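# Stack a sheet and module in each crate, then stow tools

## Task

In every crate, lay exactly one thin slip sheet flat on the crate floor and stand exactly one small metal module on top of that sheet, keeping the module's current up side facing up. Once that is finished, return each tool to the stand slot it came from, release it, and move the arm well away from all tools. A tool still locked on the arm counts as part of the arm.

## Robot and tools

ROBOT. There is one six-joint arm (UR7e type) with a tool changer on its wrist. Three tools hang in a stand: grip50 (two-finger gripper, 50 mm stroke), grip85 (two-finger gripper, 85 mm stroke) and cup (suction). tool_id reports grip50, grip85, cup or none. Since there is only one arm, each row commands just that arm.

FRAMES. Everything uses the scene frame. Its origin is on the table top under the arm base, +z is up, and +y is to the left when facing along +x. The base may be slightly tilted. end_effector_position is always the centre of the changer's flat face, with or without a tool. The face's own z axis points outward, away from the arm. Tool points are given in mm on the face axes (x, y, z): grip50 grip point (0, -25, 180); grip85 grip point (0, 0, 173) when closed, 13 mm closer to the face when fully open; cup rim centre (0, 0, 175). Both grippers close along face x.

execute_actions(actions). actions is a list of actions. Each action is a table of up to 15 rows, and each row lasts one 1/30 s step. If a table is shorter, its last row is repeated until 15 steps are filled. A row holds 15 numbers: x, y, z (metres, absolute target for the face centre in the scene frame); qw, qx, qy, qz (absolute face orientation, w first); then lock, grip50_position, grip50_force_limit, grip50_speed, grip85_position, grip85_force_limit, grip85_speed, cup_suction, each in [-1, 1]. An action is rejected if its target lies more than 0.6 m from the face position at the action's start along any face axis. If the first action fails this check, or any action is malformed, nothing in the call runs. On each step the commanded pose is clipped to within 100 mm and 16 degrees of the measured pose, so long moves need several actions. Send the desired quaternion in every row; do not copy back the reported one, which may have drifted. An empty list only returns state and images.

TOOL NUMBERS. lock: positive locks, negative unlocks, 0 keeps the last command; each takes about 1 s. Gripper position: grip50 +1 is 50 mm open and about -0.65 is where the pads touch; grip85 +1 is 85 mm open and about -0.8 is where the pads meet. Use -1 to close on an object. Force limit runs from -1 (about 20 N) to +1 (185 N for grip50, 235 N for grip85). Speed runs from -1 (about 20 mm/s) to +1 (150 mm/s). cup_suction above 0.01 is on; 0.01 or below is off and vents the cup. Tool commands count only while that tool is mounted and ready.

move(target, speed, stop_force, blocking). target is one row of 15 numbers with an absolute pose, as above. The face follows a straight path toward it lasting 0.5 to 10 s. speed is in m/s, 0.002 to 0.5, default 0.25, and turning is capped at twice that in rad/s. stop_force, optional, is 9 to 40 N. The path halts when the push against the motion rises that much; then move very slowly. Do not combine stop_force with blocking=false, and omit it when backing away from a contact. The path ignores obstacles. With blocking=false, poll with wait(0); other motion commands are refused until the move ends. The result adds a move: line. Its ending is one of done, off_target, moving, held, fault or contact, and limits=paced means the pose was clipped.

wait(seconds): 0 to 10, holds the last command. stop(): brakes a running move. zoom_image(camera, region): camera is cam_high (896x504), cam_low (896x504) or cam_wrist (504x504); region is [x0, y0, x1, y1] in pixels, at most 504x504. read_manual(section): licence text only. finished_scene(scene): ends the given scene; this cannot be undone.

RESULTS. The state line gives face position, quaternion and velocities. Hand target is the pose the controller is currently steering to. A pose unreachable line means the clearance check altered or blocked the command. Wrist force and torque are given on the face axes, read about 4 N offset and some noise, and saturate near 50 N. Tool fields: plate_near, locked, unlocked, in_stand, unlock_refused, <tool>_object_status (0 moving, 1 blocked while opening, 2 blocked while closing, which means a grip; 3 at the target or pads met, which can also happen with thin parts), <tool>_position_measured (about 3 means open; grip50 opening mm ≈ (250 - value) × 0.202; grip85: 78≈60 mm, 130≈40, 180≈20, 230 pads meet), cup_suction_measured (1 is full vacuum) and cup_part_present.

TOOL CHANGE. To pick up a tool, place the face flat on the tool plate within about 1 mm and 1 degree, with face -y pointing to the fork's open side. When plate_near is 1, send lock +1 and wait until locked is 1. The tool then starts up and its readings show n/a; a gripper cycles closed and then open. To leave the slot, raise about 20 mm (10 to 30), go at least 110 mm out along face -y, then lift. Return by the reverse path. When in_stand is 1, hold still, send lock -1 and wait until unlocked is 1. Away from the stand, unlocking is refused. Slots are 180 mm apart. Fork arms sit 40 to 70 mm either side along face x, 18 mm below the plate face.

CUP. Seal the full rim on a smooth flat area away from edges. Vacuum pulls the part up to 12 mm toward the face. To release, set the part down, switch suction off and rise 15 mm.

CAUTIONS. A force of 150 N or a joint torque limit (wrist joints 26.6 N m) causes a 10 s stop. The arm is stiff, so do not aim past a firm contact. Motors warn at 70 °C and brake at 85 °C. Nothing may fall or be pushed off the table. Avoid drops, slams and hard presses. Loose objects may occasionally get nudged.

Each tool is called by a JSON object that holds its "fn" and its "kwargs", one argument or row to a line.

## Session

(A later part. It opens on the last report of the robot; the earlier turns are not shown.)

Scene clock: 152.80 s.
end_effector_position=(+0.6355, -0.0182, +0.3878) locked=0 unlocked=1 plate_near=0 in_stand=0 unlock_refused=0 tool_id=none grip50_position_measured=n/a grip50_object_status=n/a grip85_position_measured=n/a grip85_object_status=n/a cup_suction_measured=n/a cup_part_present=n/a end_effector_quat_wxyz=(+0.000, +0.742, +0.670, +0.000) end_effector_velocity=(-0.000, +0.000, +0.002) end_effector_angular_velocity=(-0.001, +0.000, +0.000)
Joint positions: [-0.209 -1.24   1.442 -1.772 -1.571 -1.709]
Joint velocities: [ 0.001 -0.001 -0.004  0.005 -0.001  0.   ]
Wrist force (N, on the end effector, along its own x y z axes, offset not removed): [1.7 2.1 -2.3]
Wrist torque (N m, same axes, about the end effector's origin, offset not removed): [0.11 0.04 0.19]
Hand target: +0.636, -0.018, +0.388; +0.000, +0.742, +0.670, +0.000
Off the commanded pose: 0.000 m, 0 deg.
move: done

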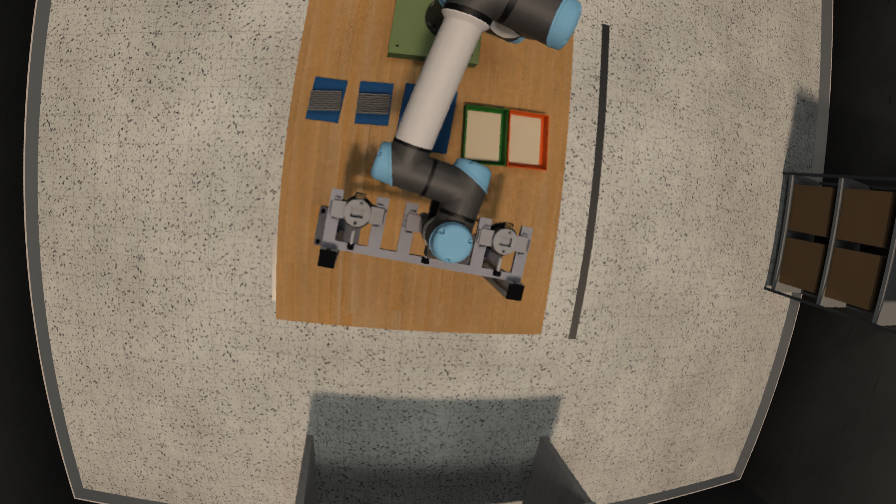

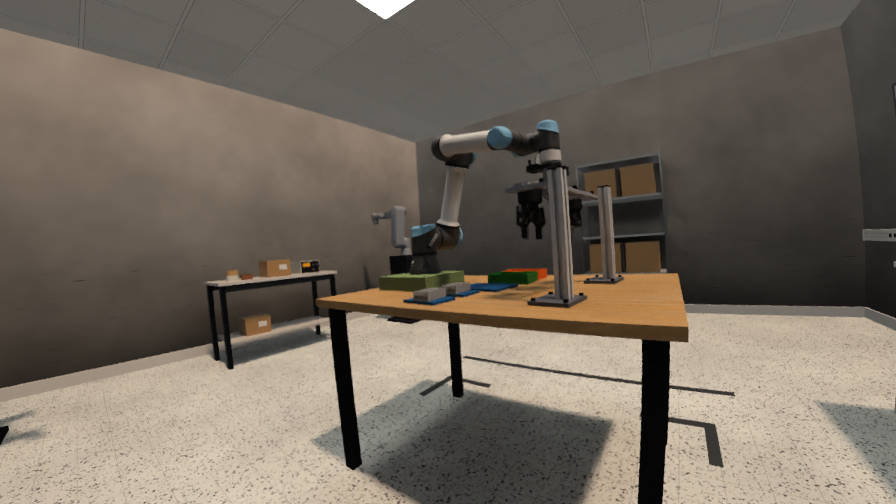

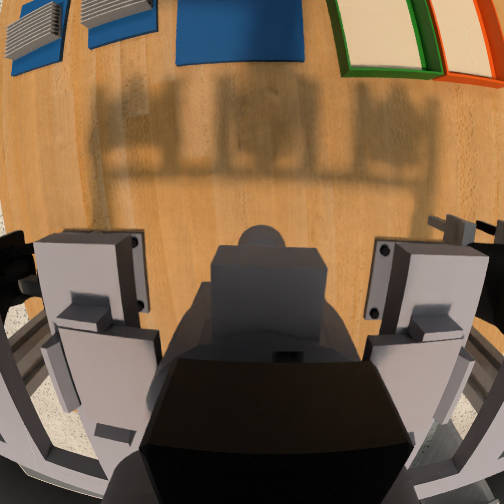

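{"fn": "move", "kwargs": {
  "target": [0.617,-0.1972,0.388,0,0.742,0.67,0,0,1,0,0,1,-0.5,0,0],
  "speed": 0.15
}}

{"fn": "move", "kwargs": {
  "target": [0.617,-0.1972,0.372,0,0.742,0.67,0,0,1,0,0,1,-0.5,0,0],
  "speed": 0.02
}}

{"fn": "move", "kwargs": {
  "target": [0.617,-0.1972,0.357,0,0.742,0.67,0,0,1,0,0,1,-0.5,0,0],
  "speed": 0.004,
  "stop_force": 12
}}

Scene clock: 156.73 s.
end_effector_position=(+0.6174, -0.1969, +0.3880) locked=0 unlocked=1 plate_near=0 in_stand=0 unlock_refused=0 tool_id=none grip50_position_measured=n/a grip50_object_status=n/a grip85_position_measured=n/a grip85_object_status=n/a cup_suction_measured=n/a cup_part_present=n/a end_effector_quat_wxyz=(+0.000, +0.742, +0.670, +0.000) end_effector_velocity=(-0.000, -0.002, -0.001) end_effector_angular_velocity=(+0.001, +0.001, +0.000)
Joint positions: [-0.486 -1.211  1.402 -1.761 -1.57  -1.985]
Joint velocities: [-0.003  0.002 -0.002  0.001 -0.    -0.003]
Wrist force (N, on the end effector, along its own x y z axes, offset not removed): [-0.5 4.7 -0.9]
Wrist torque (N m, same axes, about the end effector's origin, offset not removed): [0.43 0.07 0.14]
Hand target: +0.617, -0.197, +0.388; +0.000, +0.742, +0.670, +0.000
Off the commanded pose: 0.001 m, 0 deg.
move: done

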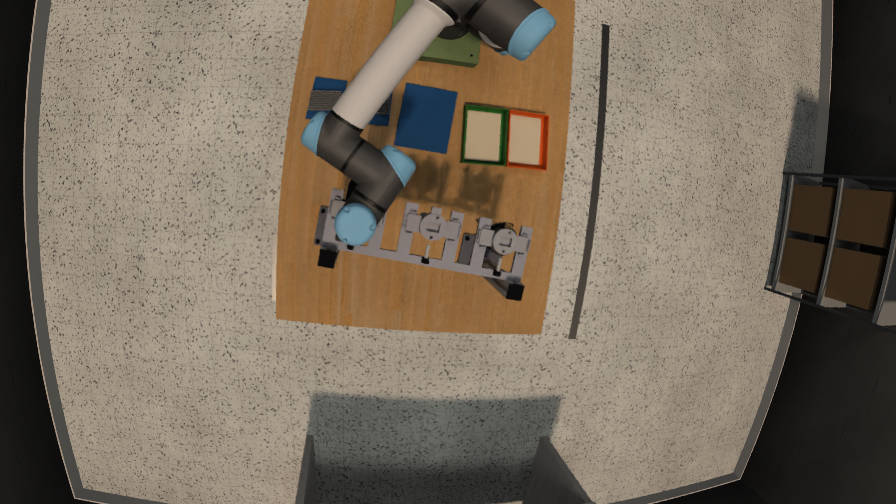

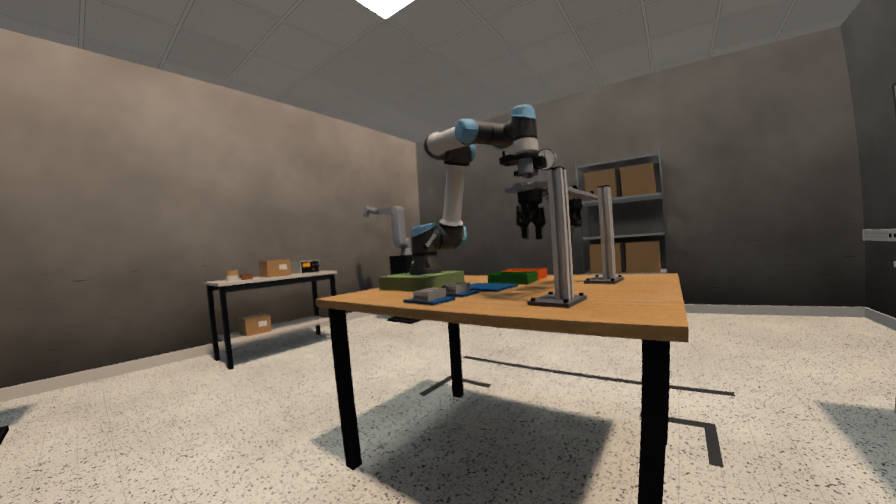

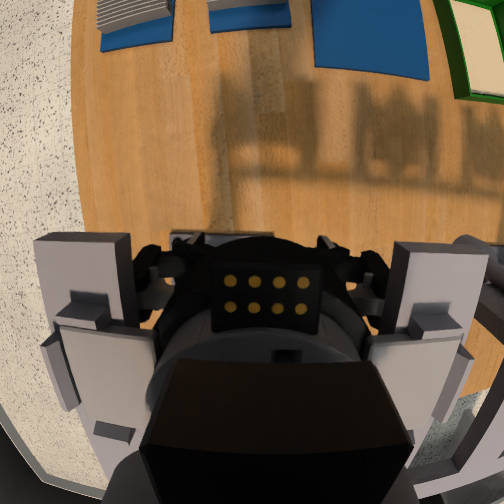

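Scene clock: 157.80 s.
end_effector_position=(+0.6170, -0.1972, +0.3722) locked=0 unlocked=1 plate_near=0 in_stand=0 unlock_refused=0 tool_id=none grip50_position_measured=n/a grip50_object_status=n/a grip85_position_measured=n/a grip85_object_status=n/a cup_suction_measured=n/a cup_part_present=n/a end_effector_quat_wxyz=(-0.000, +0.742, +0.670, +0.000) end_effector_velocity=(+0.000, +0.000, -0.002) end_effector_angular_velocity=(-0.000, -0.001, +0.000)
Joint positions: [-0.486 -1.204  1.433 -1.799 -1.571 -1.985]
Joint velocities: [ 0.     0.001  0.003 -0.005 -0.    -0.   ]
Wrist force (N, on the end effector, along its own x y z axes, offset not removed): [-0.2 2.4 -4.2]
Wrist torque (N m, same axes, about the end effector's origin, offset not removed): [0.15 0.02 0.08]
Hand target: +0.617, -0.197, +0.372; -0.000, +0.742, +0.670, +0.000
Off the commanded pose: 0.000 m, 0 deg.
move: done

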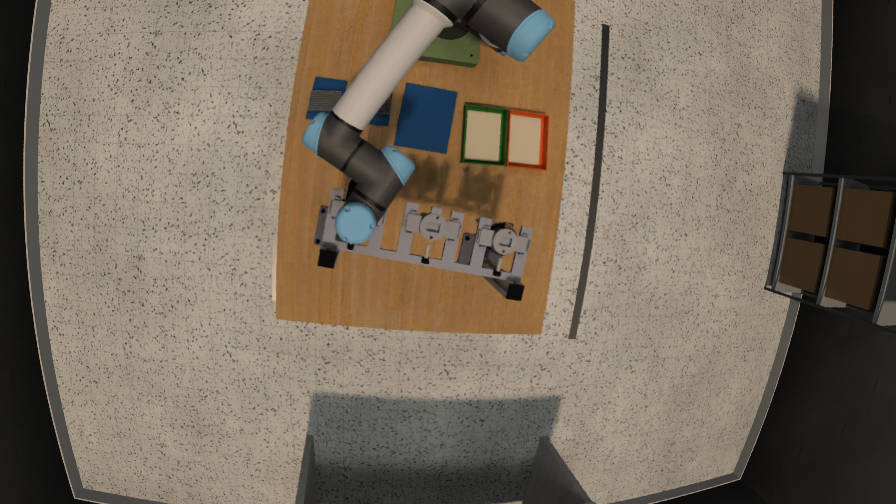

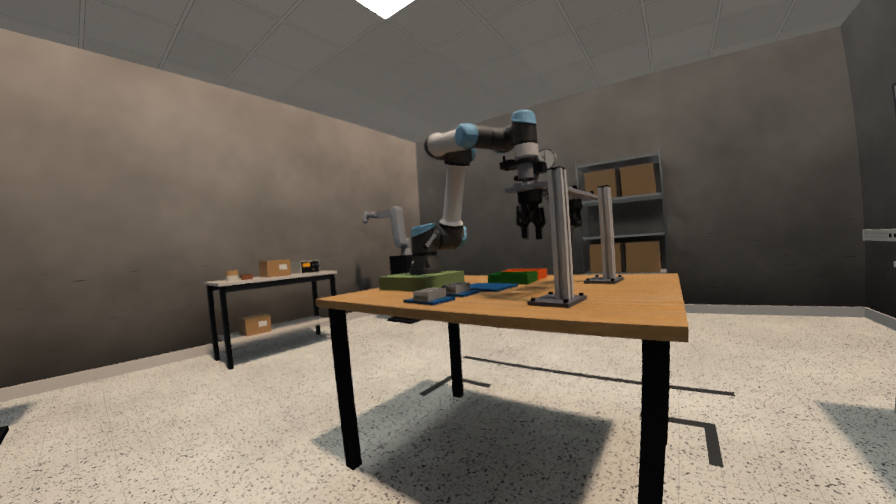

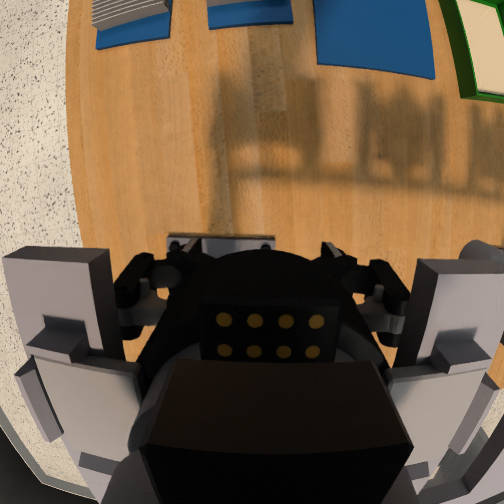

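Scene clock: 161.13 s.
end_effector_position=(+0.6170, -0.1972, +0.3603) locked=0 unlocked=1 plate_near=1 in_stand=1 unlock_refused=0 tool_id=none grip50_position_measured=n/a grip50_object_status=n/a grip85_position_measured=n/a grip85_object_status=n/a cup_suction_measured=n/a cup_part_present=n/a end_effector_quat_wxyz=(+0.000, +0.742, +0.670, +0.000) end_effector_velocity=(+0.000, +0.000, +0.001) end_effector_angular_velocity=(+0.000, +0.002, +0.000)
Joint positions: [-0.486 -1.197  1.455 -1.828 -1.571 -1.985]
Joint velocities: [ 0.001 -0.    -0.002  0.004 -0.     0.   ]
Wrist force (N, on the end effector, along its own x y z axes, offset not removed): [-0.9 2.1 -23.6]
Wrist torque (N m, same axes, about the end effector's origin, offset not removed): [0.29 0.65 0.04]
Hand target: +0.617, -0.197, +0.360; +0.000, +0.742, +0.670, +0.000
Off the commanded pose: 0.003 m, 0 deg.
move: contact

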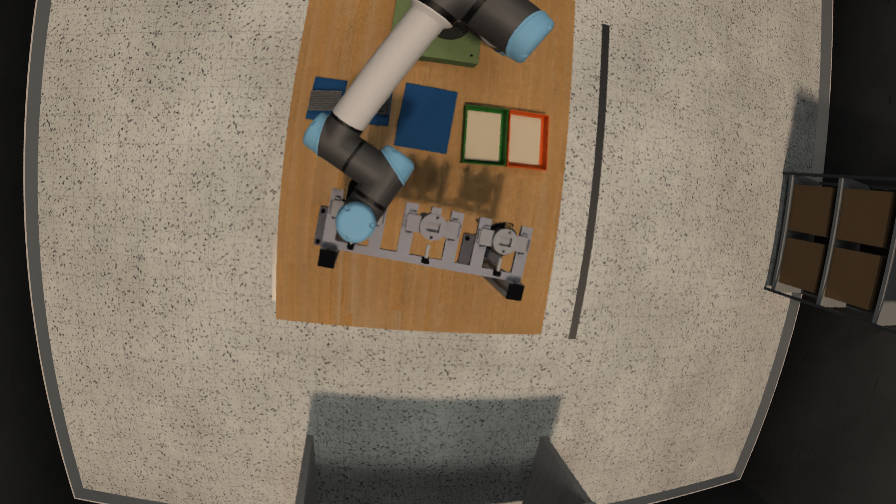

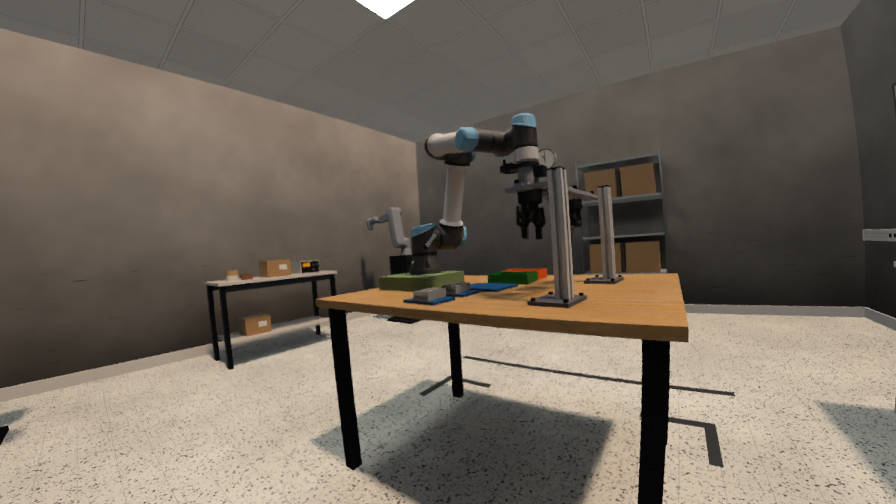

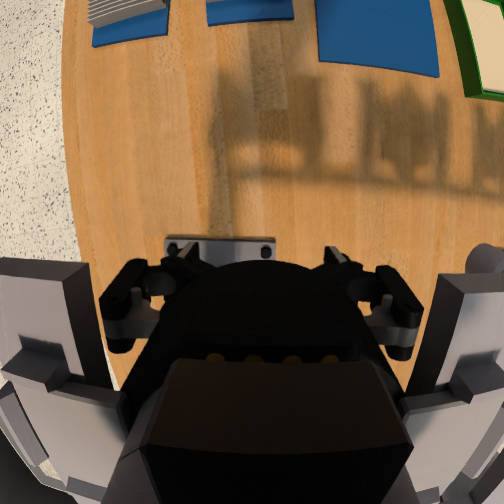

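{"fn": "execute_actions", "kwargs": {
  "actions": [
    [[0.617,-0.1972,0.3606,0,0.742,0.67,0,1,1,0,0,1,-0.5,0,0]],
    [[0.617,-0.1972,0.3606,0,0.742,0.67,0,1,1,0,0,1,-0.5,0,0]],
    [[0.617,-0.1972,0.3606,0,0.742,0.67,0,1,1,0,0,1,-0.5,0,0]]
  ]
}}

{"fn": "move", "kwargs": {
  "target": [0.617,-0.1972,0.38,0,0.742,0.67,0,0,1,0,0,1,-0.5,0,0],
  "speed": 0.03
}}

{"fn": "move", "kwargs": {
  "target": [0.47,-0.182,0.38,0,0.742,0.67,0,0,1,0,0,1,-0.5,0,0],
  "speed": 0.11
}}

{"fn": "move", "kwargs": {
  "target": [0.31,-0.195,0.245,0,1,0.017,0,0,1,0,0,1,-0.7,0,0],
  "speed": 0.35
}}

Scene clock: 166.27 s.
end_effector_position=(+0.6170, -0.1972, +0.3607) locked=1 unlocked=0 plate_near=1 in_stand=1 unlock_refused=0 tool_id=grip85 grip50_position_measured=n/a grip50_object_status=n/a grip85_position_measured=n/a grip85_object_status=n/a cup_suction_measured=n/a cup_part_present=n/a end_effector_quat_wxyz=(+0.000, +0.742, +0.670, +0.000) end_effector_velocity=(-0.000, +0.000, -0.000) end_effector_angular_velocity=(+0.000, +0.000, -0.000)
Joint positions: [-0.486 -1.198  1.454 -1.827 -1.571 -1.985]
Joint velocities: [-0. -0.  0.  0. -0.  0.]
Wrist force (N, on the end effector, along its own x y z axes, offset not removed): [-2.0 2.1 -15.1]
Wrist torque (N m, same axes, about the end effector's origin, offset not removed): [0.08 0.90 0.16]
Hand target: +0.617, -0.197, +0.361; -0.000, +0.742, +0.670, -0.000
Off the commanded pose: 0.000 m, 0 deg.

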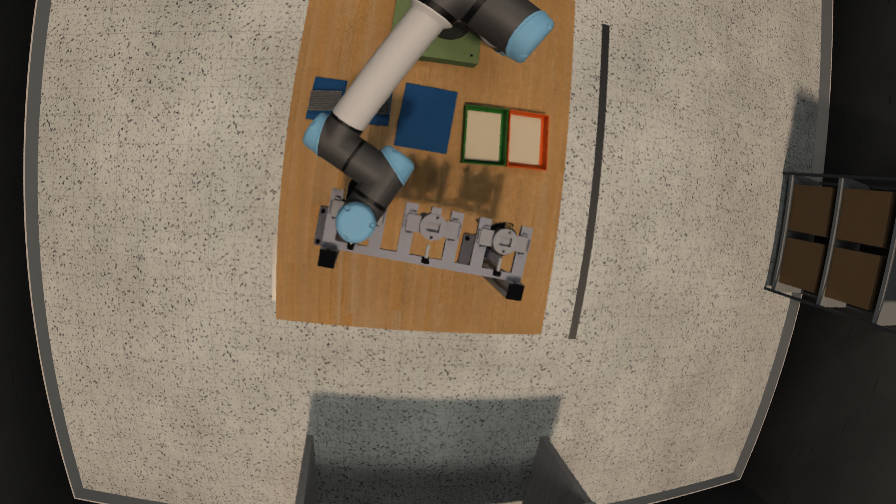

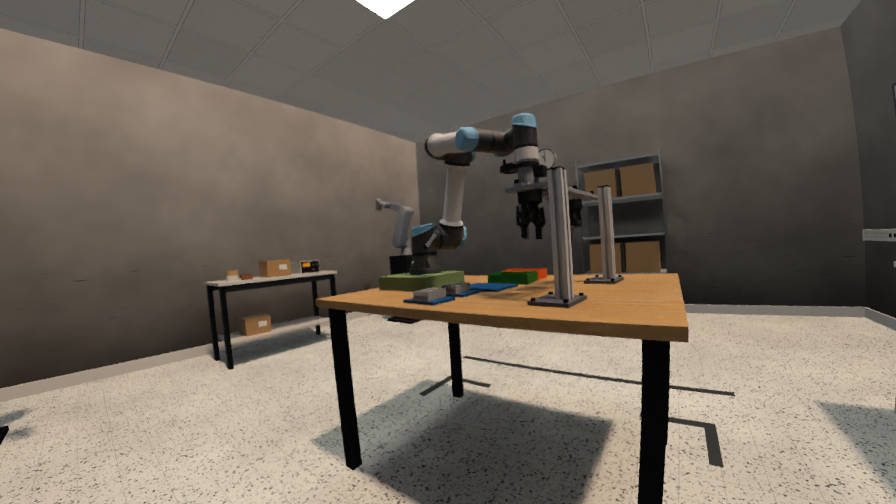

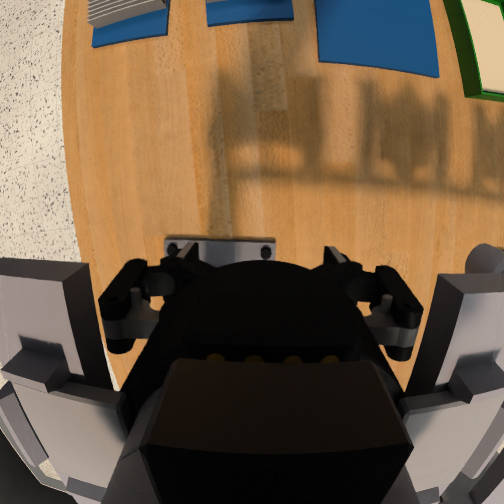

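Scene clock: 167.20 s.
end_effector_position=(+0.6170, -0.1972, +0.3798) locked=1 unlocked=0 plate_near=1 in_stand=0 unlock_refused=0 tool_id=grip85 grip50_position_measured=n/a grip50_object_status=n/a grip85_position_measured=n/a grip85_object_status=n/a cup_suction_measured=n/a cup_part_present=n/a end_effector_quat_wxyz=(+0.000, +0.742, +0.670, -0.000) end_effector_velocity=(+0.000, +0.000, +0.002) end_effector_angular_velocity=(+0.000, -0.000, +0.001)
Joint positions: [-0.486 -1.208  1.418 -1.781 -1.571 -1.985]
Joint velocities: [ 0.    -0.001 -0.004  0.005  0.    -0.001]
Wrist force (N, on the end effector, along its own x y z axes, offset not removed): [1.1 -1.4 -5.0]
Wrist torque (N m, same axes, about the end effector's origin, offset not removed): [-0.25 -0.27 -0.03]
Hand target: +0.617, -0.197, +0.380; +0.000, +0.742, +0.670, +0.000
Off the commanded pose: 0.000 m, 0 deg.
move: done

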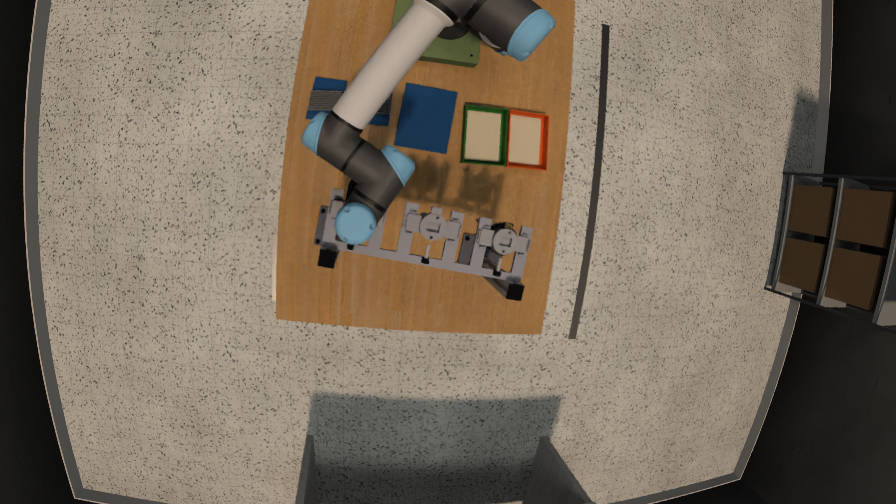

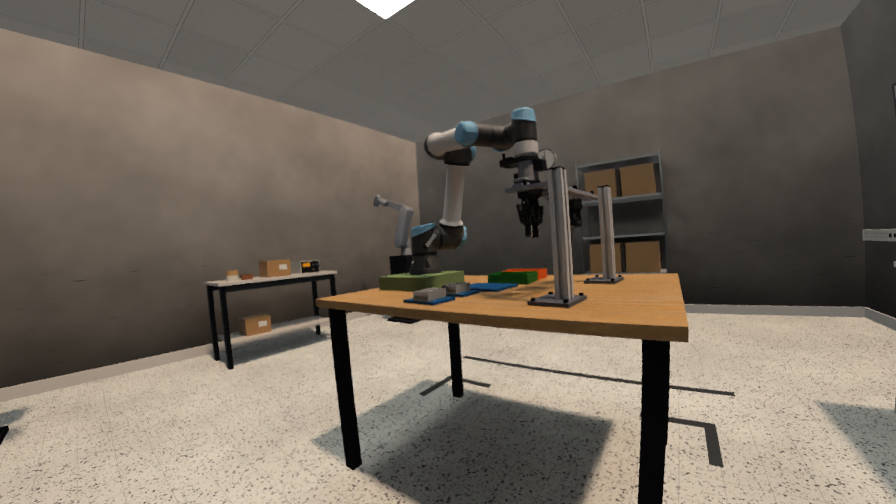

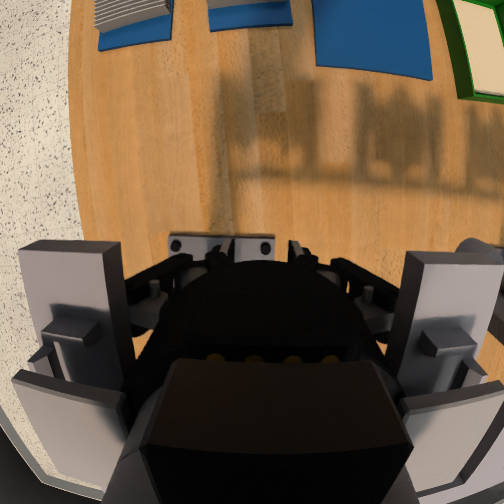

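Scene clock: 169.00 s.
end_effector_position=(+0.4702, -0.1822, +0.3799) locked=1 unlocked=0 plate_near=1 in_stand=0 unlock_refused=0 tool_id=grip85 grip50_position_measured=n/a grip50_object_status=n/a grip85_position_measured=n/a grip85_object_status=n/a cup_suction_measured=n/a cup_part_present=n/a end_effector_quat_wxyz=(+0.000, +0.742, +0.670, +0.000) end_effector_velocity=(-0.002, -0.000, +0.000) end_effector_angular_velocity=(-0.001, -0.001, +0.000)
Joint positions: [-0.607 -1.547  1.83  -1.853 -1.571 -2.106]
Joint velocities: [-0.003 -0.005  0.004 -0.001 -0.    -0.003]
Wrist force (N, on the end effector, along its own x y z axes, offset not removed): [2.2 0.6 -1.5]
Wrist torque (N m, same axes, about the end effector's origin, offset not removed): [0.11 -0.21 -0.06]
Hand target: +0.470, -0.182, +0.380; +0.000, +0.742, +0.670, +0.000
Off the commanded pose: 0.000 m, 0 deg.
move: done

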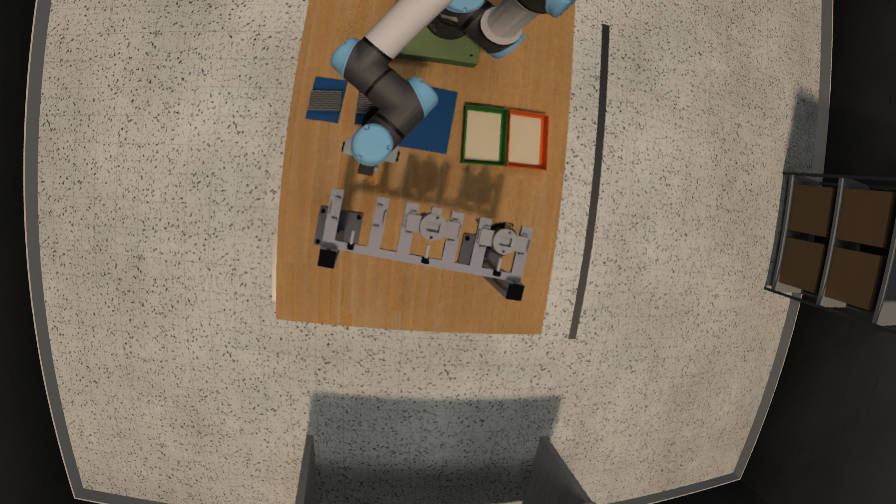

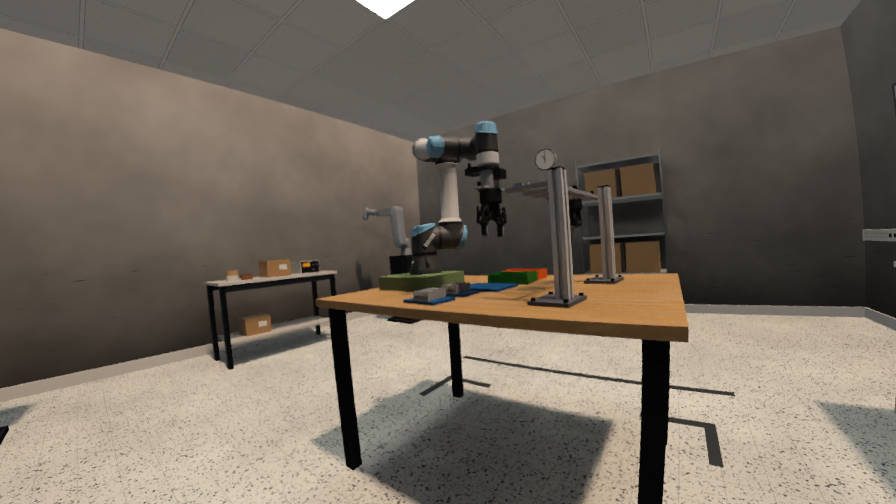

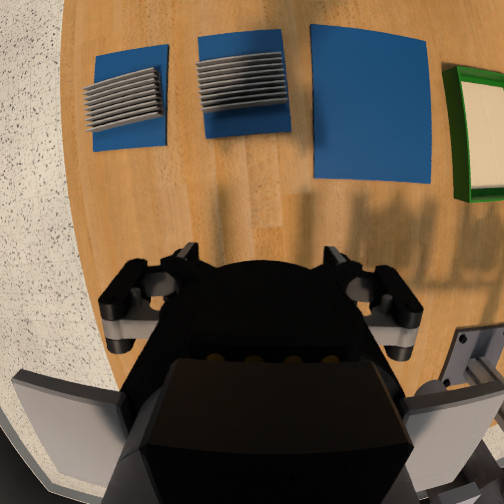

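Scene clock: 171.57 s.
end_effector_position=(+0.3103, -0.1951, +0.2451) locked=1 unlocked=0 plate_near=1 in_stand=0 unlock_refused=0 tool_id=grip85 grip50_position_measured=n/a grip50_object_status=n/a grip85_position_measured=3 grip85_object_status=3 cup_suction_measured=n/a cup_part_present=n/a end_effector_quat_wxyz=(-0.000, +1.000, +0.017, +0.000) end_effector_velocity=(-0.001, -0.000, -0.001) end_effector_angular_velocity=(-0.001, -0.001, -0.010)
Joint positions: [-0.903 -1.735  2.389 -2.225 -1.57  -0.968]
Joint velocities: [-0.004 -0.001  0.004 -0.004  0.     0.006]
Wrist force (N, on the end effector, along its own x y z axes, offset not removed): [-3.0 -0.9 0.5]
Wrist torque (N m, same axes, about the end effector's origin, offset not removed): [-0.09 0.10 -0.04]
Hand target: +0.310, -0.195, +0.245; -0.000, +1.000, +0.017, +0.000
Off the commanded pose: 0.000 m, 0 deg.
move: done

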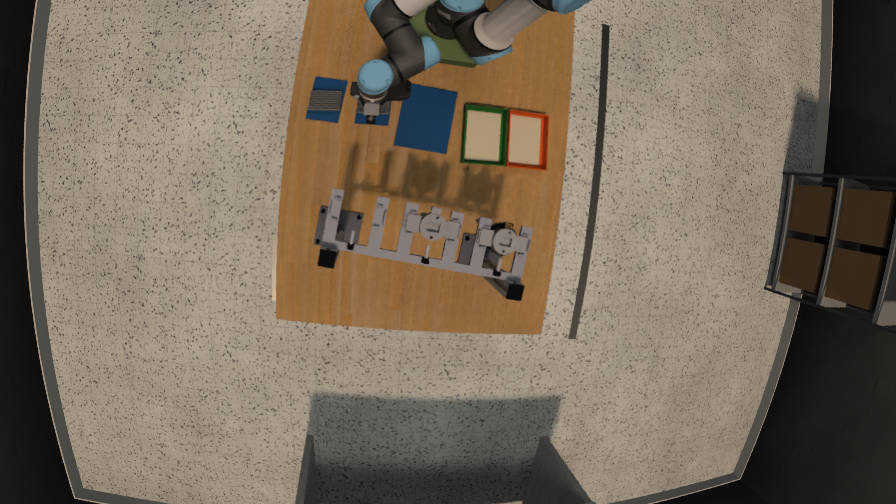

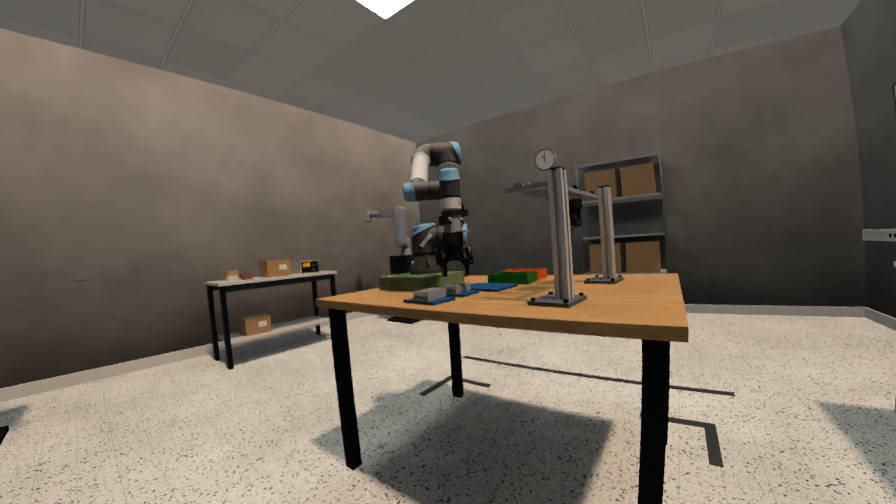

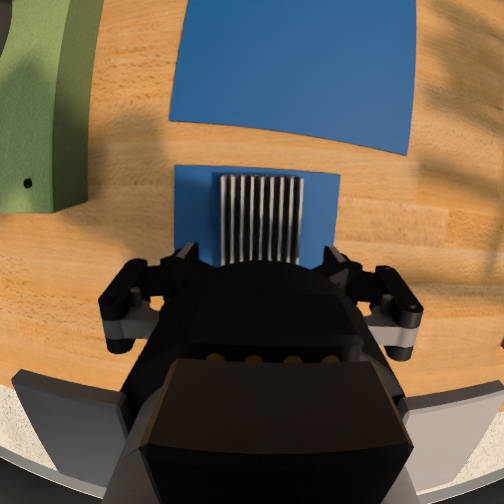

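{"fn": "move", "kwargs": {
  "target": [0.31,-0.195,0.201,0,1,0.017,0,0,1,0,0,1,-0.7,0,0],
  "speed": 0.05
}}

{"fn": "move", "kwargs": {
  "target": [0.31,-0.195,0.201,0,1,0.017,0,0,1,0,0,-1,-0.7,0,0]
}}

{"fn": "move", "kwargs": {
  "target": [0.31,-0.195,0.255,0,1,0.017,0,0,1,0,0,-1,-0.7,0,0],
  "speed": 0.06
}}

{"fn": "move", "kwargs": {
  "target": [0.36,0.305,0.255,0,1,0.02,0,0,1,0,0,-1,-0.7,0,0],
  "speed": 0.2
}}

Scene clock: 175.23 s.
end_effector_position=(+0.3099, -0.1950, +0.2012) locked=1 unlocked=0 plate_near=1 in_stand=0 unlock_refused=0 tool_id=grip85 grip50_position_measured=n/a grip50_object_status=n/a grip85_position_measured=3 grip85_object_status=3 cup_suction_measured=n/a cup_part_present=n/a end_effector_quat_wxyz=(-0.000, +1.000, +0.017, -0.000) end_effector_velocity=(-0.000, -0.001, -0.001) end_effector_angular_velocity=(-0.002, -0.001, -0.001)
Joint positions: [-0.904 -1.631  2.453 -2.393 -1.571 -0.968]
Joint velocities: [-0.002  0.004  0.002 -0.008 -0.    -0.001]
Wrist force (N, on the end effector, along its own x y z axes, offset not removed): [-1.7 3.8 -3.0]
Wrist torque (N m, same axes, about the end effector's origin, offset not removed): [0.18 0.17 0.14]
Hand target: +0.310, -0.195, +0.201; -0.000, +1.000, +0.017, -0.000
Off the commanded pose: 0.000 m, 0 deg.
move: done

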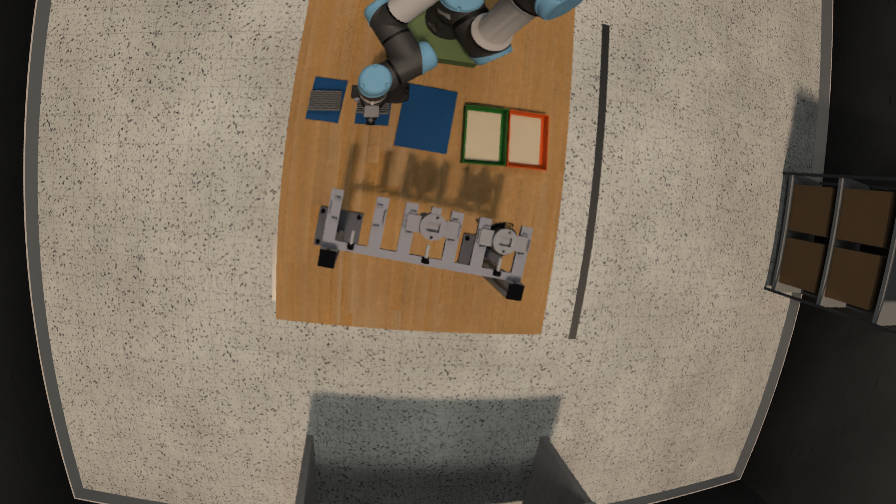

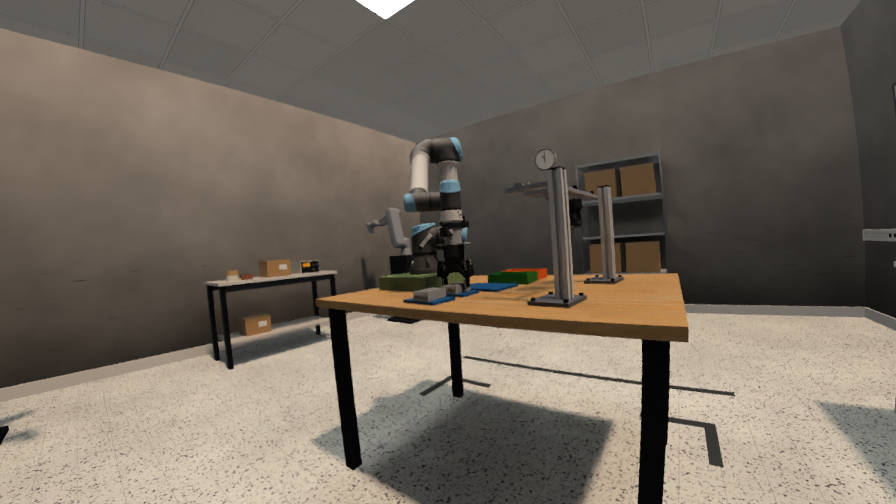

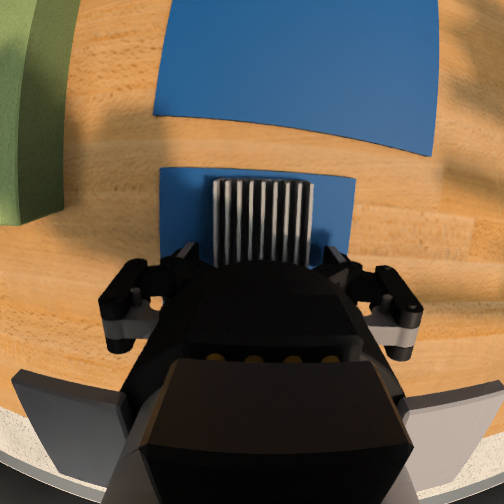

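Scene clock: 175.93 s.
end_effector_position=(+0.3100, -0.1950, +0.2011) locked=1 unlocked=0 plate_near=1 in_stand=0 unlock_refused=0 tool_id=grip85 grip50_position_measured=n/a grip50_object_status=n/a grip85_position_measured=79 grip85_object_status=2 cup_suction_measured=n/a cup_part_present=n/a end_effector_quat_wxyz=(+0.000, +1.000, +0.017, +0.000) end_effector_velocity=(-0.000, +0.000, -0.000) end_effector_angular_velocity=(-0.000, +0.001, +0.000)
Joint positions: [-0.903 -1.63   2.453 -2.394 -1.571 -0.968]
Joint velocities: [ 0.     0.001  0.    -0.    -0.     0.   ]
Wrist force (N, on the end effector, along its own x y z axes, offset not removed): [-7.2 -7.8 -35.6]
Wrist torque (N m, same axes, about the end effector's origin, offset not removed): [0.82 -0.72 -0.03]
Hand target: +0.310, -0.195, +0.201; -0.000, +1.000, +0.017, -0.000
Off the commanded pose: 0.000 m, 0 deg.
move: done

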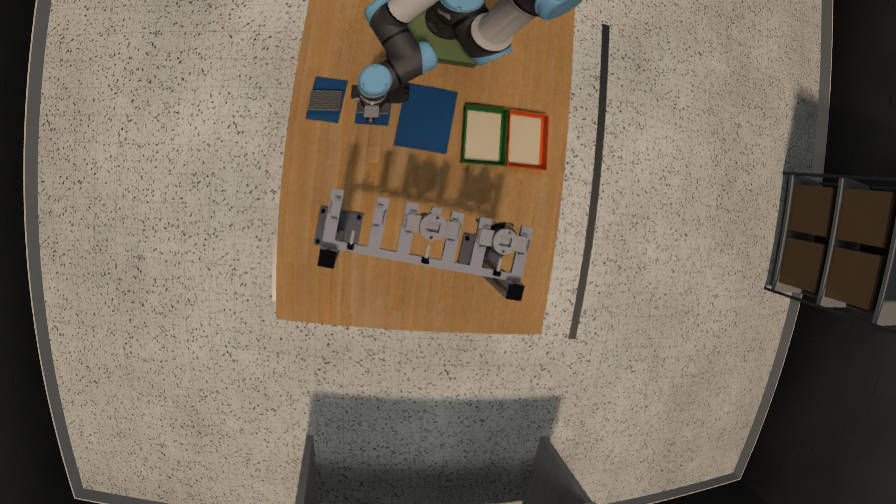

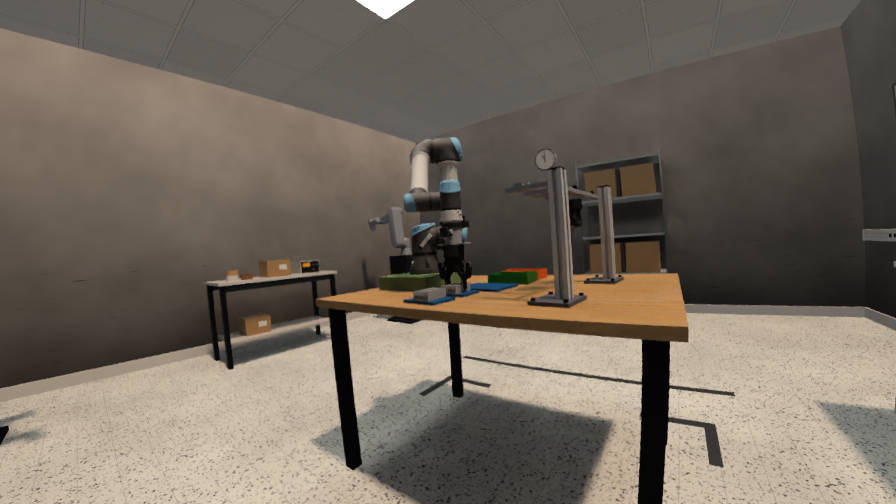

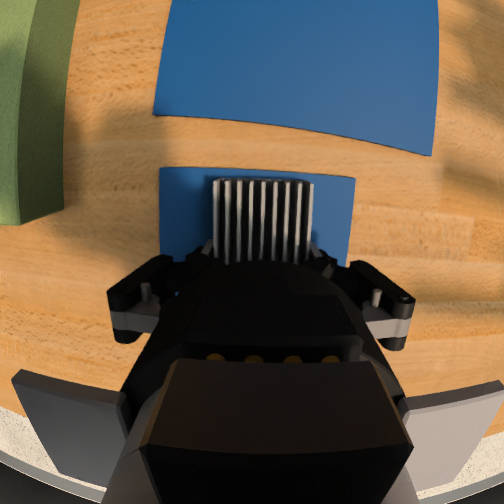

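Scene clock: 177.20 s.
end_effector_position=(+0.3101, -0.1950, +0.2547) locked=1 unlocked=0 plate_near=1 in_stand=0 unlock_refused=0 tool_id=grip85 grip50_position_measured=n/a grip50_object_status=n/a grip85_position_measured=79 grip85_object_status=2 cup_suction_measured=n/a cup_part_present=n/a end_effector_quat_wxyz=(+0.000, +1.000, +0.017, -0.000) end_effector_velocity=(-0.000, -0.000, +0.002) end_effector_angular_velocity=(-0.000, -0.001, +0.000)
Joint positions: [-0.903 -1.756  2.374 -2.189 -1.571 -0.967]
Joint velocities: [-0.001 -0.004 -0.004  0.007  0.    -0.001]
Wrist force (N, on the end effector, along its own x y z axes, offset not removed): [-0.3 2.4 0.3]
Wrist torque (N m, same axes, about the end effector's origin, offset not removed): [0.28 -0.02 0.11]
Hand target: +0.310, -0.195, +0.255; +0.000, +1.000, +0.017, +0.000
Off the commanded pose: 0.000 m, 0 deg.
move: done

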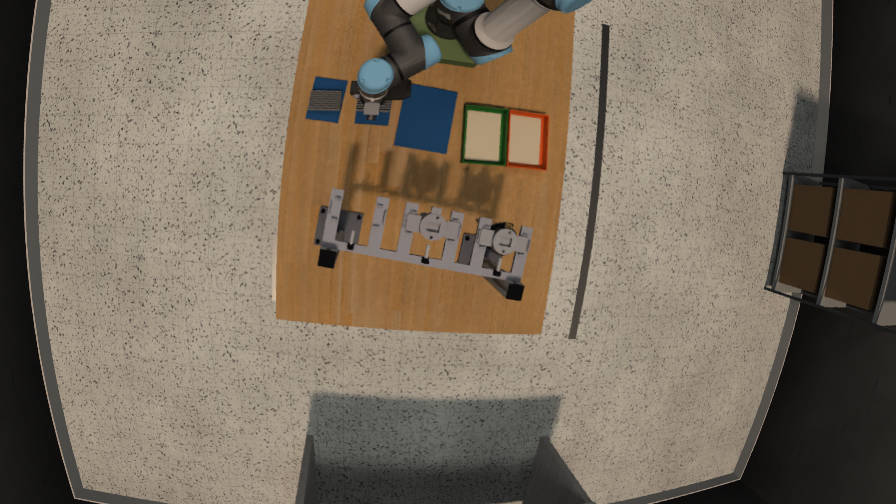

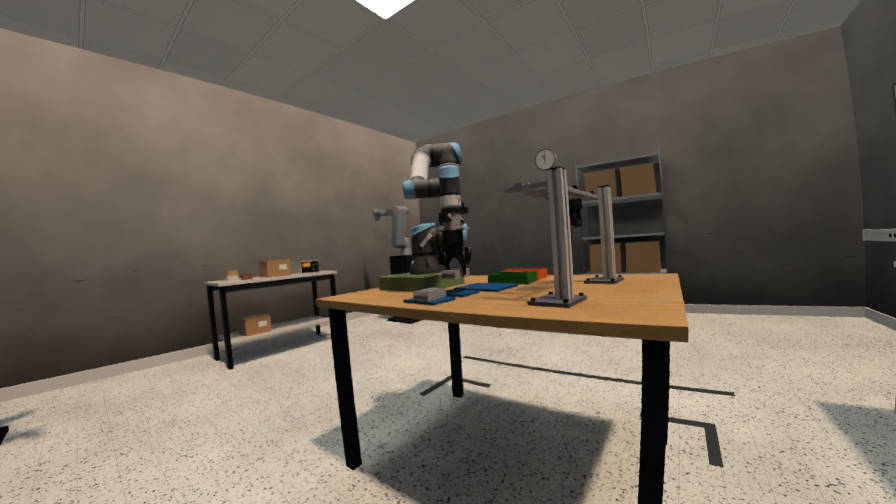

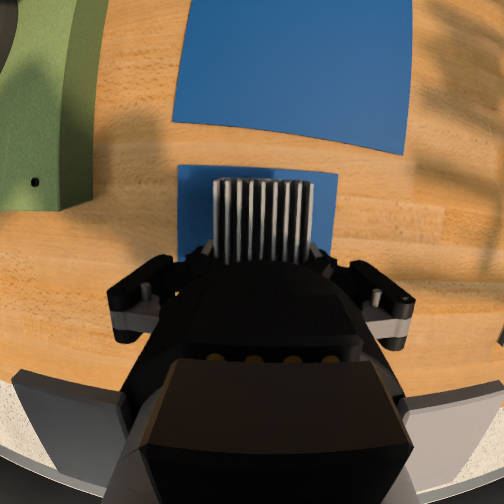

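Scene clock: 180.23 s.
end_effector_position=(+0.3586, +0.3040, +0.2551) locked=1 unlocked=0 plate_near=1 in_stand=0 unlock_refused=0 tool_id=grip85 grip50_position_measured=n/a grip50_object_status=n/a grip85_position_measured=79 grip85_object_status=2 cup_suction_measured=n/a cup_part_present=n/a end_effector_quat_wxyz=(+0.001, +1.000, +0.020, -0.001) end_effector_velocity=(+0.001, +0.002, +0.000) end_effector_angular_velocity=(+0.000, -0.001, +0.001)
Joint positions: [ 0.446 -1.486  2.12  -2.201 -1.572  0.376]
Joint velocities: [ 0.004  0.004 -0.005  0.    -0.     0.003]
Wrist force (N, on the end effector, along its own x y z axes, offset not removed): [1.8 2.1 1.6]
Wrist torque (N m, same axes, about the end effector's origin, offset not removed): [0.18 -0.21 0.13]
Hand target: +0.359, +0.304, +0.255; +0.001, +1.000, +0.020, -0.001
Off the commanded pose: 0.002 m, 0 deg.
move: done

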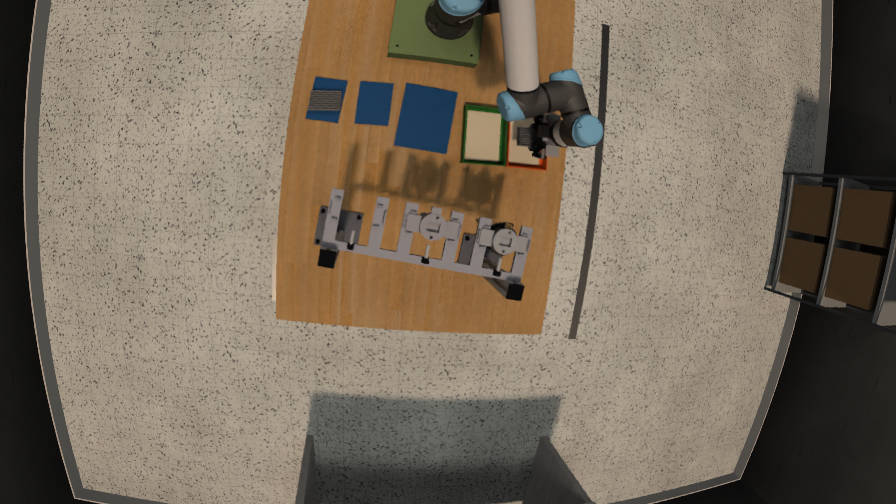

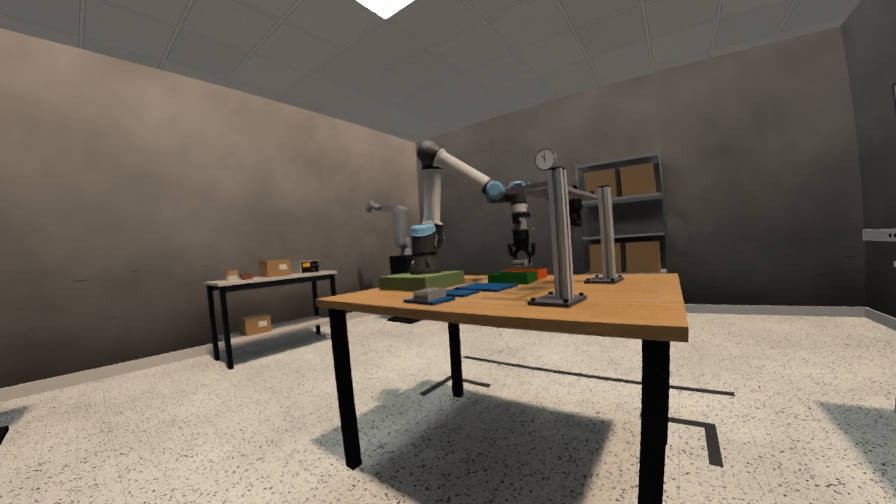

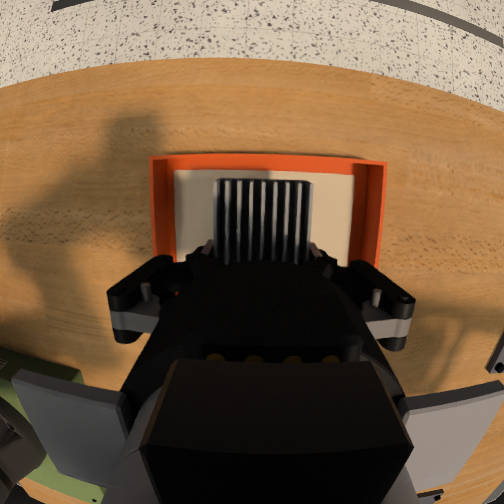

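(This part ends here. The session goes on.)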